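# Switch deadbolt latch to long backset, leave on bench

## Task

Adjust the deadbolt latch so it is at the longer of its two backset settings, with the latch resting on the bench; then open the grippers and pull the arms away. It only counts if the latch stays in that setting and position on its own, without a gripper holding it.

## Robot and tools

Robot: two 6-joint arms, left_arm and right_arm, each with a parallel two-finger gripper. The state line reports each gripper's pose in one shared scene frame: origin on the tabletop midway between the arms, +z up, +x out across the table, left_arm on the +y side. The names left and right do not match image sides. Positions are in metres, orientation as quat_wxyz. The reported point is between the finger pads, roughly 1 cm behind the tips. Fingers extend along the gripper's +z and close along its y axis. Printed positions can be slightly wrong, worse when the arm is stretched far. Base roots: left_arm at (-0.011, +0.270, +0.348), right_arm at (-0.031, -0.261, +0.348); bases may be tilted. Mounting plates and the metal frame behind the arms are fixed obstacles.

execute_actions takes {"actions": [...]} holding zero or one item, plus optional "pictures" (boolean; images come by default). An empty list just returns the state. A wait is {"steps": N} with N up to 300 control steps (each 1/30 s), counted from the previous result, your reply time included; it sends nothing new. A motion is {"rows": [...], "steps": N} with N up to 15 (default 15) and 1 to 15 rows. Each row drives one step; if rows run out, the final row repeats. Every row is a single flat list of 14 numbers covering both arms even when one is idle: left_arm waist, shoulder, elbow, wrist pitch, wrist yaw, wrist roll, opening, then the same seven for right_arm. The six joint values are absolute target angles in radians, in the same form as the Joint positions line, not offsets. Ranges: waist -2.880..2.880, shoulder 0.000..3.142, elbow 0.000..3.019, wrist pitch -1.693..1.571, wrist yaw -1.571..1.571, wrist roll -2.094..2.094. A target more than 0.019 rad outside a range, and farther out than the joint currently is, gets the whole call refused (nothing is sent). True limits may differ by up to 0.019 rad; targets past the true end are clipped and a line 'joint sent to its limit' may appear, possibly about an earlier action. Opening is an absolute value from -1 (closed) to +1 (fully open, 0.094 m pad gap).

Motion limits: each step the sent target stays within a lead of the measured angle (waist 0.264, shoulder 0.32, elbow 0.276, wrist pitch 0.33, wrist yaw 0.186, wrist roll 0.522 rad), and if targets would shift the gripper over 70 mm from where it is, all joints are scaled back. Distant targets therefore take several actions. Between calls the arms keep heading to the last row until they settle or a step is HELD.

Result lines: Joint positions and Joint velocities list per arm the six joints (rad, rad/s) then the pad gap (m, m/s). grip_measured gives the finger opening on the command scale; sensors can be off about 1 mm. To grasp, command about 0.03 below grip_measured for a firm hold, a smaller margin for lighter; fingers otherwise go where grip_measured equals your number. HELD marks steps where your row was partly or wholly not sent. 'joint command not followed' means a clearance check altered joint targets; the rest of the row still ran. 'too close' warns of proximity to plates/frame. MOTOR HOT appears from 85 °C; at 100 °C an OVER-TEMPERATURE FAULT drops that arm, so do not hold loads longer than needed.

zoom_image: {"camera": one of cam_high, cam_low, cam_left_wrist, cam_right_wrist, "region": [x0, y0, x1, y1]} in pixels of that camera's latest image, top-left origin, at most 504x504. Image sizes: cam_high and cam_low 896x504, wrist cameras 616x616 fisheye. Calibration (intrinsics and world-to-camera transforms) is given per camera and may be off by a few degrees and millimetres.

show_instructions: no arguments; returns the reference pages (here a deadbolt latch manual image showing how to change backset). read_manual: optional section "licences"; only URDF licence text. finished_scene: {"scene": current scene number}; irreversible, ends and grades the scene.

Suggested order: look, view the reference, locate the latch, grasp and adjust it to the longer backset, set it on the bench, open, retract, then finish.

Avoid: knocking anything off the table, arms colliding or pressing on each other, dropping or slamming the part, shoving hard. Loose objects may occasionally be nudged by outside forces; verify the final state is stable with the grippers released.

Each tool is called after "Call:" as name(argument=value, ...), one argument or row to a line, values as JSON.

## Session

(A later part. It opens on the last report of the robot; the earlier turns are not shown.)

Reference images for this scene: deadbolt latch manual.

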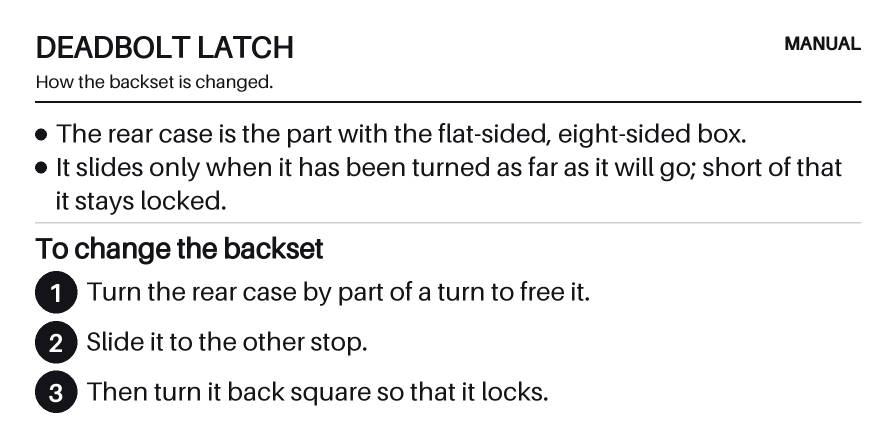

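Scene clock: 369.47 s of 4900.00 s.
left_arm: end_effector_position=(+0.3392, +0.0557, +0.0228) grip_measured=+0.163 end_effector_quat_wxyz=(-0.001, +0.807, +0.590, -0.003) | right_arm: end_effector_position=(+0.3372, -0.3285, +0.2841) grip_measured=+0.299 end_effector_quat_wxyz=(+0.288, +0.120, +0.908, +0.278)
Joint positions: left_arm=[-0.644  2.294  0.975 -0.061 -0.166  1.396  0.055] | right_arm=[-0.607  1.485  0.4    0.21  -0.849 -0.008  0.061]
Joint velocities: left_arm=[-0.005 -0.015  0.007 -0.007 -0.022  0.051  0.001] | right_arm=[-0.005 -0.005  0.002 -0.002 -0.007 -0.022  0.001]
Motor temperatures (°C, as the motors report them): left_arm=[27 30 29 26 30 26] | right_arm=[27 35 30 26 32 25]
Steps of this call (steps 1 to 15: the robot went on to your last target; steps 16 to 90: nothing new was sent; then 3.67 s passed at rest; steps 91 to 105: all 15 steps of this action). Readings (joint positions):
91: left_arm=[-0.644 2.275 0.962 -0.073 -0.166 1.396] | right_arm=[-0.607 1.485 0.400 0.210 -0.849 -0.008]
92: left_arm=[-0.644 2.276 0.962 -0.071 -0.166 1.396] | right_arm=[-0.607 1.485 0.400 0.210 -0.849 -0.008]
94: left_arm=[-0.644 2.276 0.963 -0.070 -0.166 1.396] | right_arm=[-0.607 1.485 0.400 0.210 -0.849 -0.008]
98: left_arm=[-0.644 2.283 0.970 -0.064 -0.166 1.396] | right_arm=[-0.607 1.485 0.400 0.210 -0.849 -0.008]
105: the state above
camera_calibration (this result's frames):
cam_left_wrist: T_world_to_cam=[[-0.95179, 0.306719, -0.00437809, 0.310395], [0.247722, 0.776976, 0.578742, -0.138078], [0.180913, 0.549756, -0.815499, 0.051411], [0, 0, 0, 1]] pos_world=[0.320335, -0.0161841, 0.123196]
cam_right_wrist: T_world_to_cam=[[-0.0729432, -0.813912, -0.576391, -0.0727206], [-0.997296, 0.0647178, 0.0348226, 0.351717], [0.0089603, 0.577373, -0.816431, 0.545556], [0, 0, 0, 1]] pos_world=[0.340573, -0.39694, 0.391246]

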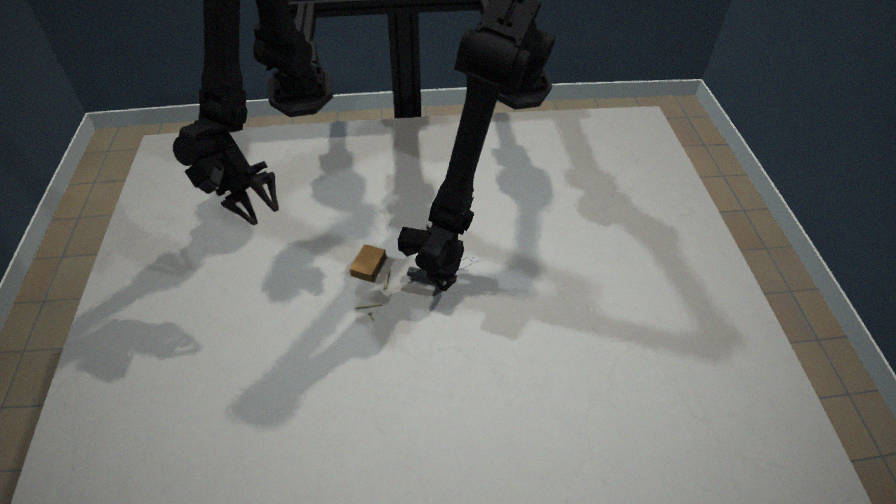

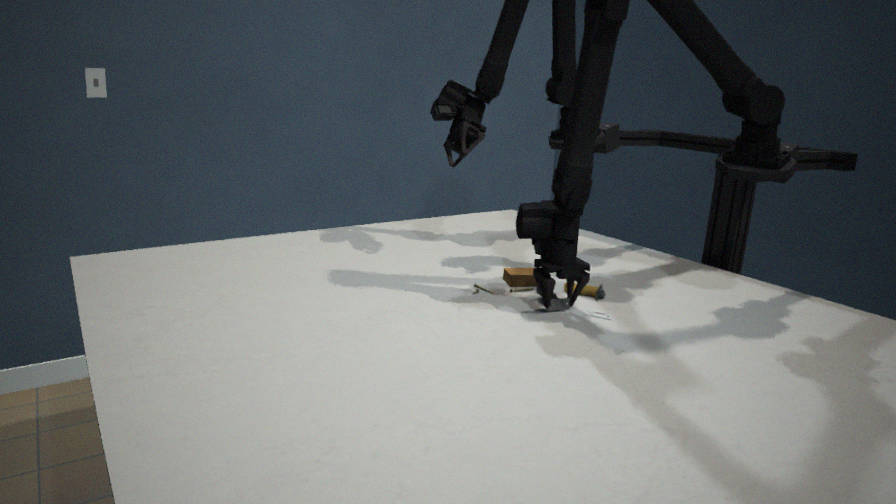

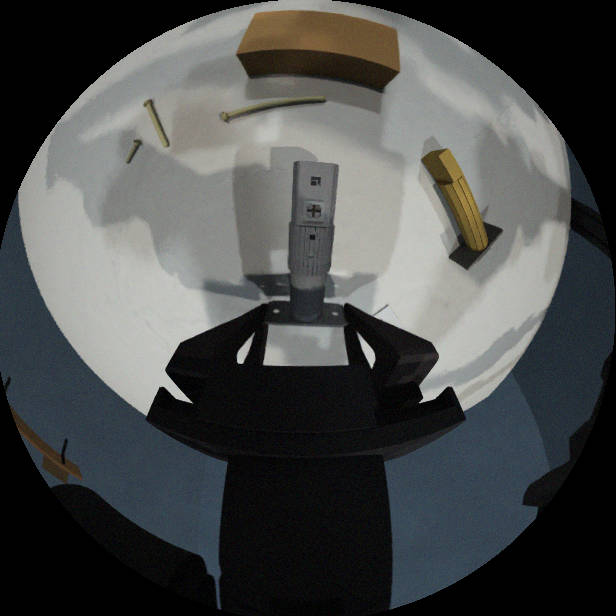

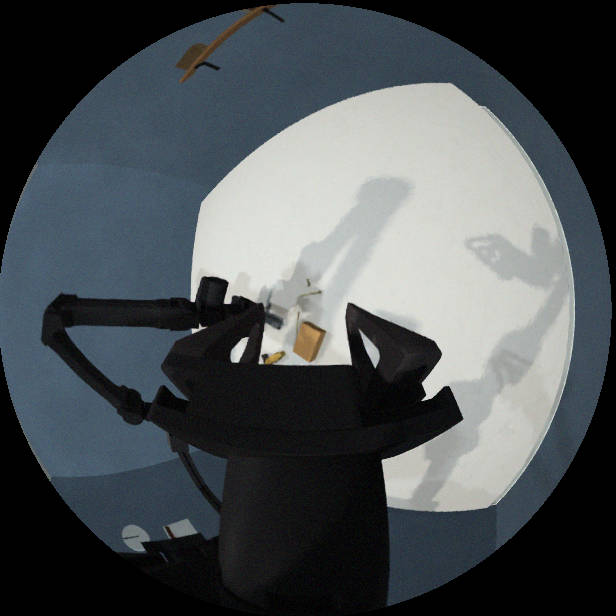

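5 mm more, then release.

Call:
execute_actions(
  actions=[
    {"rows":[[-0.633,2.322,0.986,-0.043,-0.168,1.385,0.13,-0.6,1.5,0.4,0.2,-0.85,0.0,0.3],[-0.633,2.322,0.986,-0.043,-0.168,1.385,0.13,-0.6,1.5,0.4,0.2,-0.85,0.0,0.3],[-0.633,2.322,0.986,-0.043,-0.168,1.385,0.13,-0.6,1.5,0.4,0.2,-0.85,0.0,0.3],[-0.633,2.322,0.986,-0.043,-0.168,1.385,0.13,-0.6,1.5,0.4,0.2,-0.85,0.0,0.3],[-0.633,2.322,0.986,-0.043,-0.168,1.385,0.13,-0.6,1.5,0.4,0.2,-0.85,0.0,0.3],[-0.633,2.322,0.986,-0.043,-0.168,1.385,0.13,-0.6,1.5,0.4,0.2,-0.85,0.0,0.3],[-0.633,2.322,0.986,-0.043,-0.168,1.385,0.13,-0.6,1.5,0.4,0.2,-0.85,0.0,0.3],[-0.633,2.322,0.986,-0.043,-0.168,1.385,0.13,-0.6,1.5,0.4,0.2,-0.85,0.0,0.3],[-0.633,2.322,0.986,-0.043,-0.168,1.385,0.13,-0.6,1.5,0.4,0.2,-0.85,0.0,0.3],[-0.633,2.322,0.986,-0.043,-0.168,1.385,0.55,-0.6,1.5,0.4,0.2,-0.85,0.0,0.3]],"steps":15},
  ],
)

Call:
execute_actions(
  actions=[
    {"rows":[[-0.635,2.255,0.96,-0.07,-0.168,1.385,0.55,-0.6,1.5,0.4,0.2,-0.85,0.0,0.3],[-0.635,2.255,0.96,-0.07,-0.168,1.385,0.55,-0.6,1.5,0.4,0.2,-0.85,0.0,0.3],[-0.635,2.255,0.96,-0.07,-0.168,1.385,0.55,-0.6,1.5,0.4,0.2,-0.85,0.0,0.3],[-0.635,2.255,0.96,-0.07,-0.168,1.385,0.55,-0.6,1.5,0.4,0.2,-0.85,0.0,0.3],[-0.64,2.145,0.918,-0.118,-0.168,1.385,0.55,-0.6,1.5,0.4,0.2,-0.85,0.0,0.3],[-0.64,2.145,0.918,-0.118,-0.168,1.385,0.55,-0.6,1.5,0.4,0.2,-0.85,0.0,0.3],[-0.64,2.145,0.918,-0.118,-0.168,1.385,0.55,-0.6,1.5,0.4,0.2,-0.85,0.0,0.3],[-0.64,2.145,0.918,-0.118,-0.168,1.385,0.55,-0.6,1.5,0.4,0.2,-0.85,0.0,0.3],[-0.64,2.145,0.918,-0.118,-0.168,1.385,0.55,-0.6,1.5,0.4,0.2,-0.85,0.0,0.3],[-0.4,1.9,0.8,-0.2,-0.168,1.385,0.55,-0.6,1.5,0.4,0.2,-0.85,0.0,0.3]],"steps":15},
  ],
)

Scene clock: 384.17 s of 4900.00 s.
left_arm: end_effector_position=(+0.3371, +0.0560, +0.0188) grip_measured=+0.547 end_effector_quat_wxyz=(-0.003, +0.807, +0.590, -0.003) | right_arm: end_effector_position=(+0.3372, -0.3285, +0.2841) grip_measured=+0.299 end_effector_quat_wxyz=(+0.288, +0.120, +0.908, +0.278)
Joint positions: left_arm=[-0.644  2.306  0.978 -0.056 -0.166  1.396  0.073] | right_arm=[-0.607  1.485  0.4    0.21  -0.849 -0.008  0.061]
Joint velocities: left_arm=[-0.005 -0.005  0.002  0.002 -0.022  0.007 -0.   ] | right_arm=[-0.024 -0.015  0.017 -0.012  0.007  0.007 -0.001]
Motor temperatures (°C, as the motors report them): left_arm=[27 30 29 26 29 26] | right_arm=[27 35 30 26 32 25]
Steps of this call (steps 1 to 15: the robot went on to your last target; steps 16 to 90: nothing new was sent; then 11.20 s passed at rest; steps 91 to 105: all 15 steps of this action). Readings (joint positions):
91: left_arm=[-0.644 2.295 0.975 -0.061 -0.166 1.396] | right_arm=[-0.607 1.485 0.400 0.210 -0.849 -0.008]
92: left_arm=[-0.644 2.296 0.976 -0.059 -0.166 1.396] | right_arm=[-0.607 1.485 0.400 0.210 -0.849 -0.008]
94: left_arm=[-0.644 2.300 0.977 -0.057 -0.166 1.396] | right_arm=[-0.607 1.485 0.400 0.210 -0.849 -0.008]
98: left_arm=[-0.644 2.305 0.977 -0.056 -0.166 1.396] | right_arm=[-0.607 1.485 0.400 0.210 -0.849 -0.008]
105: the state above
camera_calibration (this result's frames):
cam_left_wrist: T_world_to_cam=[[-0.951737, 0.306913, -0.00104189, 0.308151], [0.249613, 0.776017, 0.579215, -0.136069], [0.178577, 0.551, -0.815174, 0.0490371], [0, 0, 0, 1]] pos_world=[0.318486, -0.0160026, 0.119108]
cam_right_wrist: T_world_to_cam=[[-0.0729432, -0.813912, -0.576391, -0.0727206], [-0.997296, 0.0647178, 0.0348226, 0.351717], [0.0089603, 0.577373, -0.816431, 0.545556], [0, 0, 0, 1]] pos_world=[0.340573, -0.39694, 0.391246]

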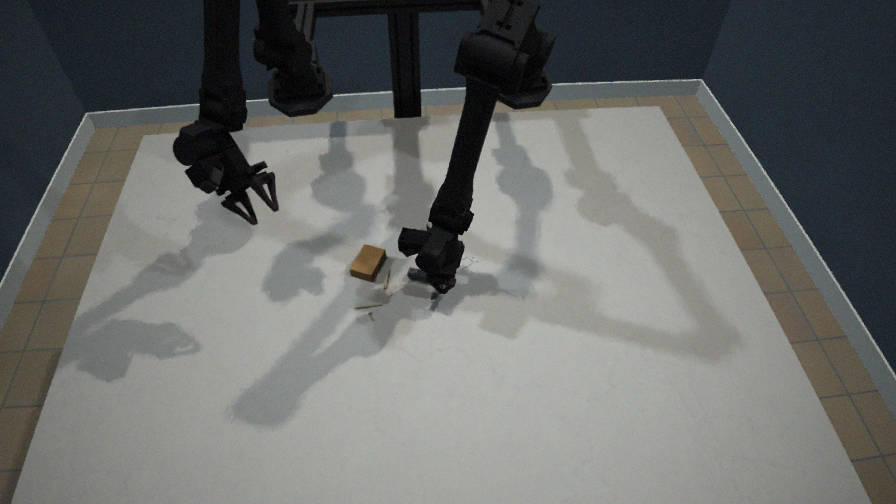

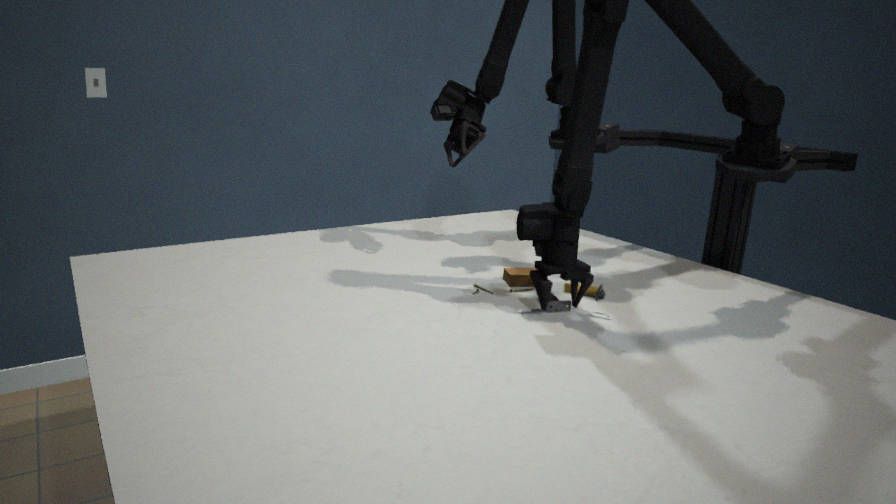

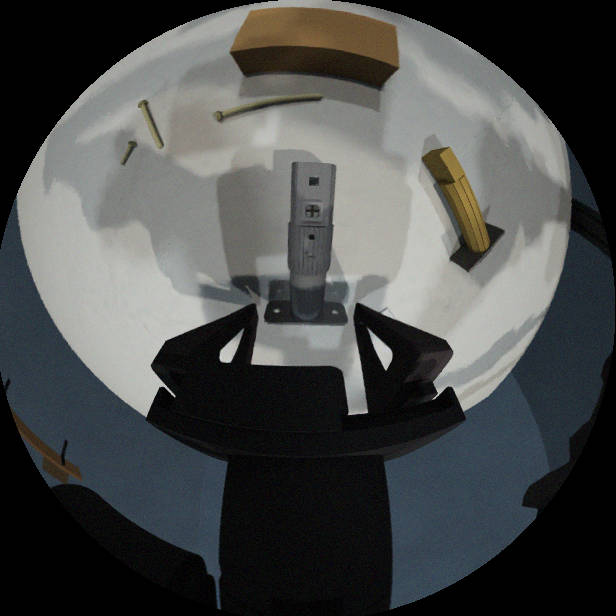

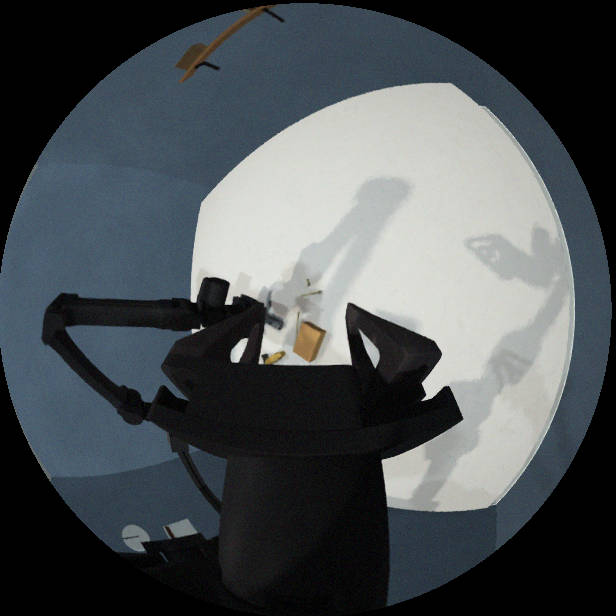

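Scene clock: 384.67 s of 4900.00 s.
left_arm: end_effector_position=(+0.3908, +0.1249, +0.1289) grip_measured=+0.548 end_effector_quat_wxyz=(+0.026, +0.758, +0.651, +0.028) | right_arm: end_effector_position=(+0.3372, -0.3285, +0.2841) grip_measured=+0.299 end_effector_quat_wxyz=(+0.288, +0.120, +0.908, +0.278)
Joint positions: left_arm=[-0.499  1.954  0.837 -0.162 -0.163  1.396  0.073] | right_arm=[-0.607  1.485  0.4    0.21  -0.849 -0.008  0.061]
Joint velocities: left_arm=[ 1.236 -1.099 -0.369 -0.31   0.007 -0.037  0.001] | right_arm=[ 0.005 -0.005 -0.022 -0.012 -0.007 -0.037 -0.   ]
Motor temperatures (°C, as the motors report them): left_arm=[27 30 29 26 29 26] | right_arm=[27 35 30 26 32 25]
Steps of this call (steps 1 to 15: all 15 steps of this action). Readings (joint positions):
1: left_arm=[-0.644 2.304 0.977 -0.056 -0.166 1.396] | right_arm=[-0.607 1.485 0.400 0.210 -0.849 -0.008]
2: left_arm=[-0.644 2.298 0.973 -0.056 -0.166 1.396] | right_arm=[-0.607 1.485 0.400 0.210 -0.849 -0.008]
4: left_arm=[-0.644 2.281 0.964 -0.058 -0.166 1.396] | right_arm=[-0.607 1.485 0.400 0.210 -0.849 -0.008]
8: left_arm=[-0.644 2.188 0.922 -0.100 -0.166 1.396] | right_arm=[-0.607 1.485 0.400 0.210 -0.849 -0.008]
15: the state above
camera_calibration (this result's frames):
cam_left_wrist: T_world_to_cam=[[-0.984195, 0.155021, -0.0856075, 0.38078], [0.0759973, 0.806374, 0.586502, -0.203602], [0.159952, 0.570727, -0.805411, 0.0947474], [0, 0, 0, 1]] pos_world=[0.37508, 0.0510755, 0.228321]
cam_right_wrist: T_world_to_cam=[[-0.0729432, -0.813912, -0.576391, -0.0727206], [-0.997296, 0.0647178, 0.0348226, 0.351717], [0.0089603, 0.577373, -0.816431, 0.545556], [0, 0, 0, 1]] pos_world=[0.340573, -0.39694, 0.391246]

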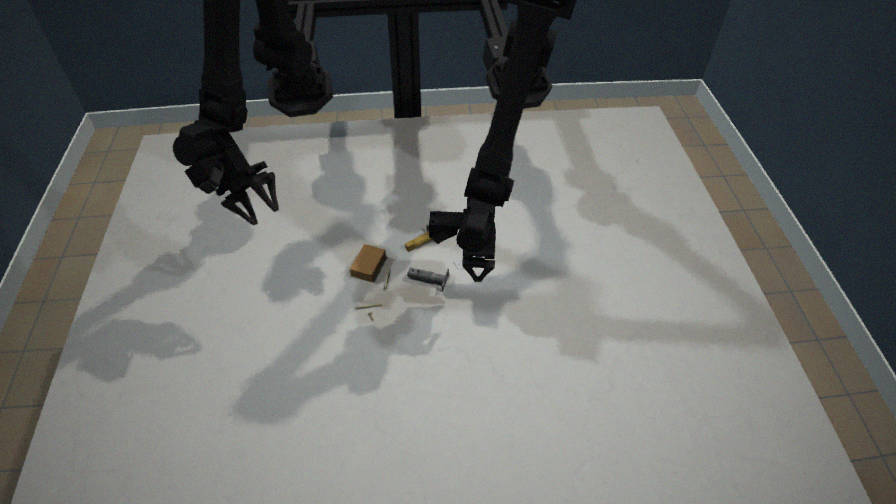

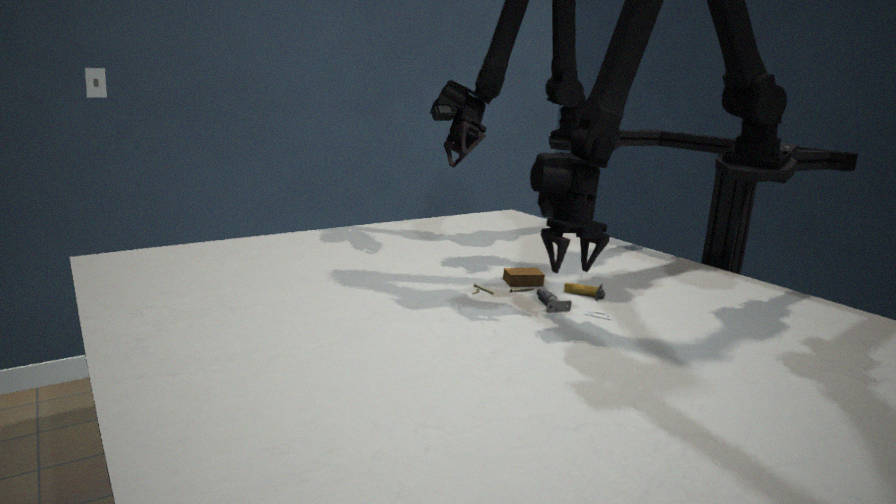

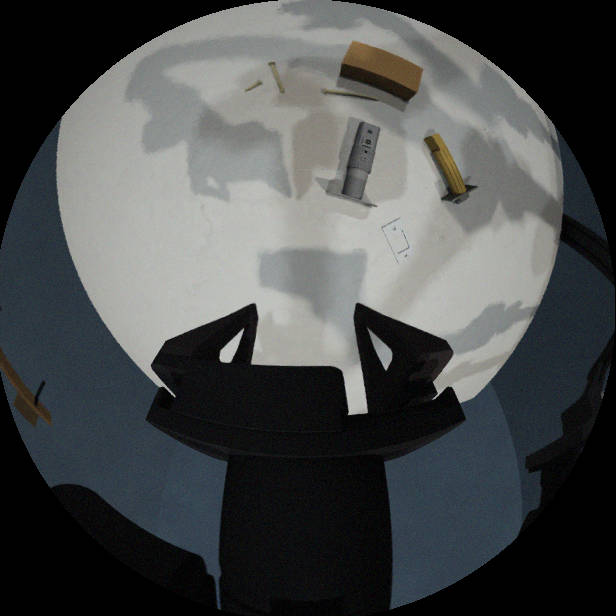

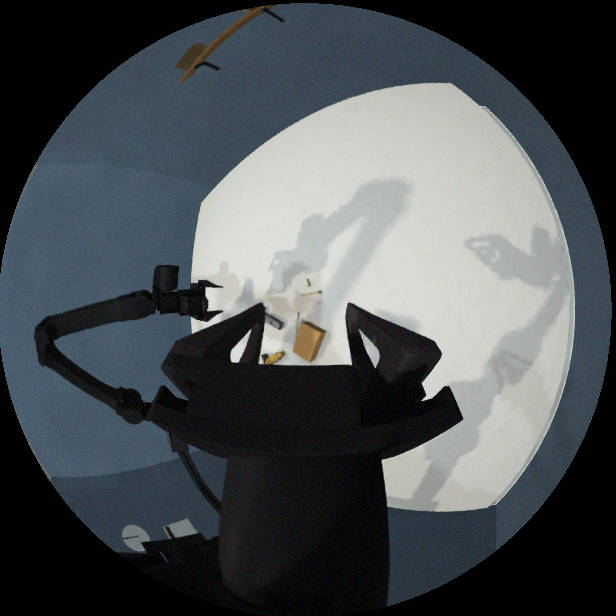

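Call:
execute_actions(
  actions=[
    {"steps":30},
  ],
  pictures=false,
)

Call:
finished_scene(
  scene=2,
)

Scene clock: 387.37 s of 4900.00 s.
left_arm: end_effector_position=(+0.3991, +0.1741, +0.1454) grip_measured=+0.548 end_effector_quat_wxyz=(+0.016, +0.725, +0.687, +0.041) | right_arm: end_effector_position=(+0.3372, -0.3285, +0.2841) grip_measured=+0.299 end_effector_quat_wxyz=(+0.288, +0.120, +0.908, +0.278)
Joint positions: left_arm=[-0.399  1.884  0.804 -0.188 -0.17   1.395  0.073] | right_arm=[-0.607  1.485  0.4    0.21  -0.849 -0.008  0.061]
Joint velocities: left_arm=[-0.005 -0.005  0.007 -0.007  0.022  0.051  0.   ] | right_arm=[ 0.005 -0.015 -0.022 -0.032 -0.051 -0.007  0.001]
Motor temperatures (°C, as the motors report them): left_arm=[27 30 29 26 29 26] | right_arm=[27 35 30 26 32 25]
Steps of this call (steps 1 to 30: the robot went on to your last target; steps 31 to 81: nothing new was sent). Readings (joint positions):
1: left_arm=[-0.458 1.920 0.826 -0.171 -0.164 1.396] | right_arm=[-0.607 1.485 0.400 0.210 -0.849 -0.008]
2: left_arm=[-0.421 1.893 0.819 -0.177 -0.167 1.396] | right_arm=[-0.607 1.485 0.400 0.210 -0.849 -0.008]
4: left_arm=[-0.370 1.866 0.816 -0.181 -0.171 1.396] | right_arm=[-0.607 1.485 0.400 0.210 -0.849 -0.008]
8: left_arm=[-0.368 1.870 0.812 -0.184 -0.171 1.395] | right_arm=[-0.607 1.485 0.400 0.210 -0.849 -0.008]
81: the state above
All arms were judged still, so your last target was given up. Only a new action makes them travel on or press farther. Fingers that are still opening or closing keep moving.

The scene is finished: the task was done.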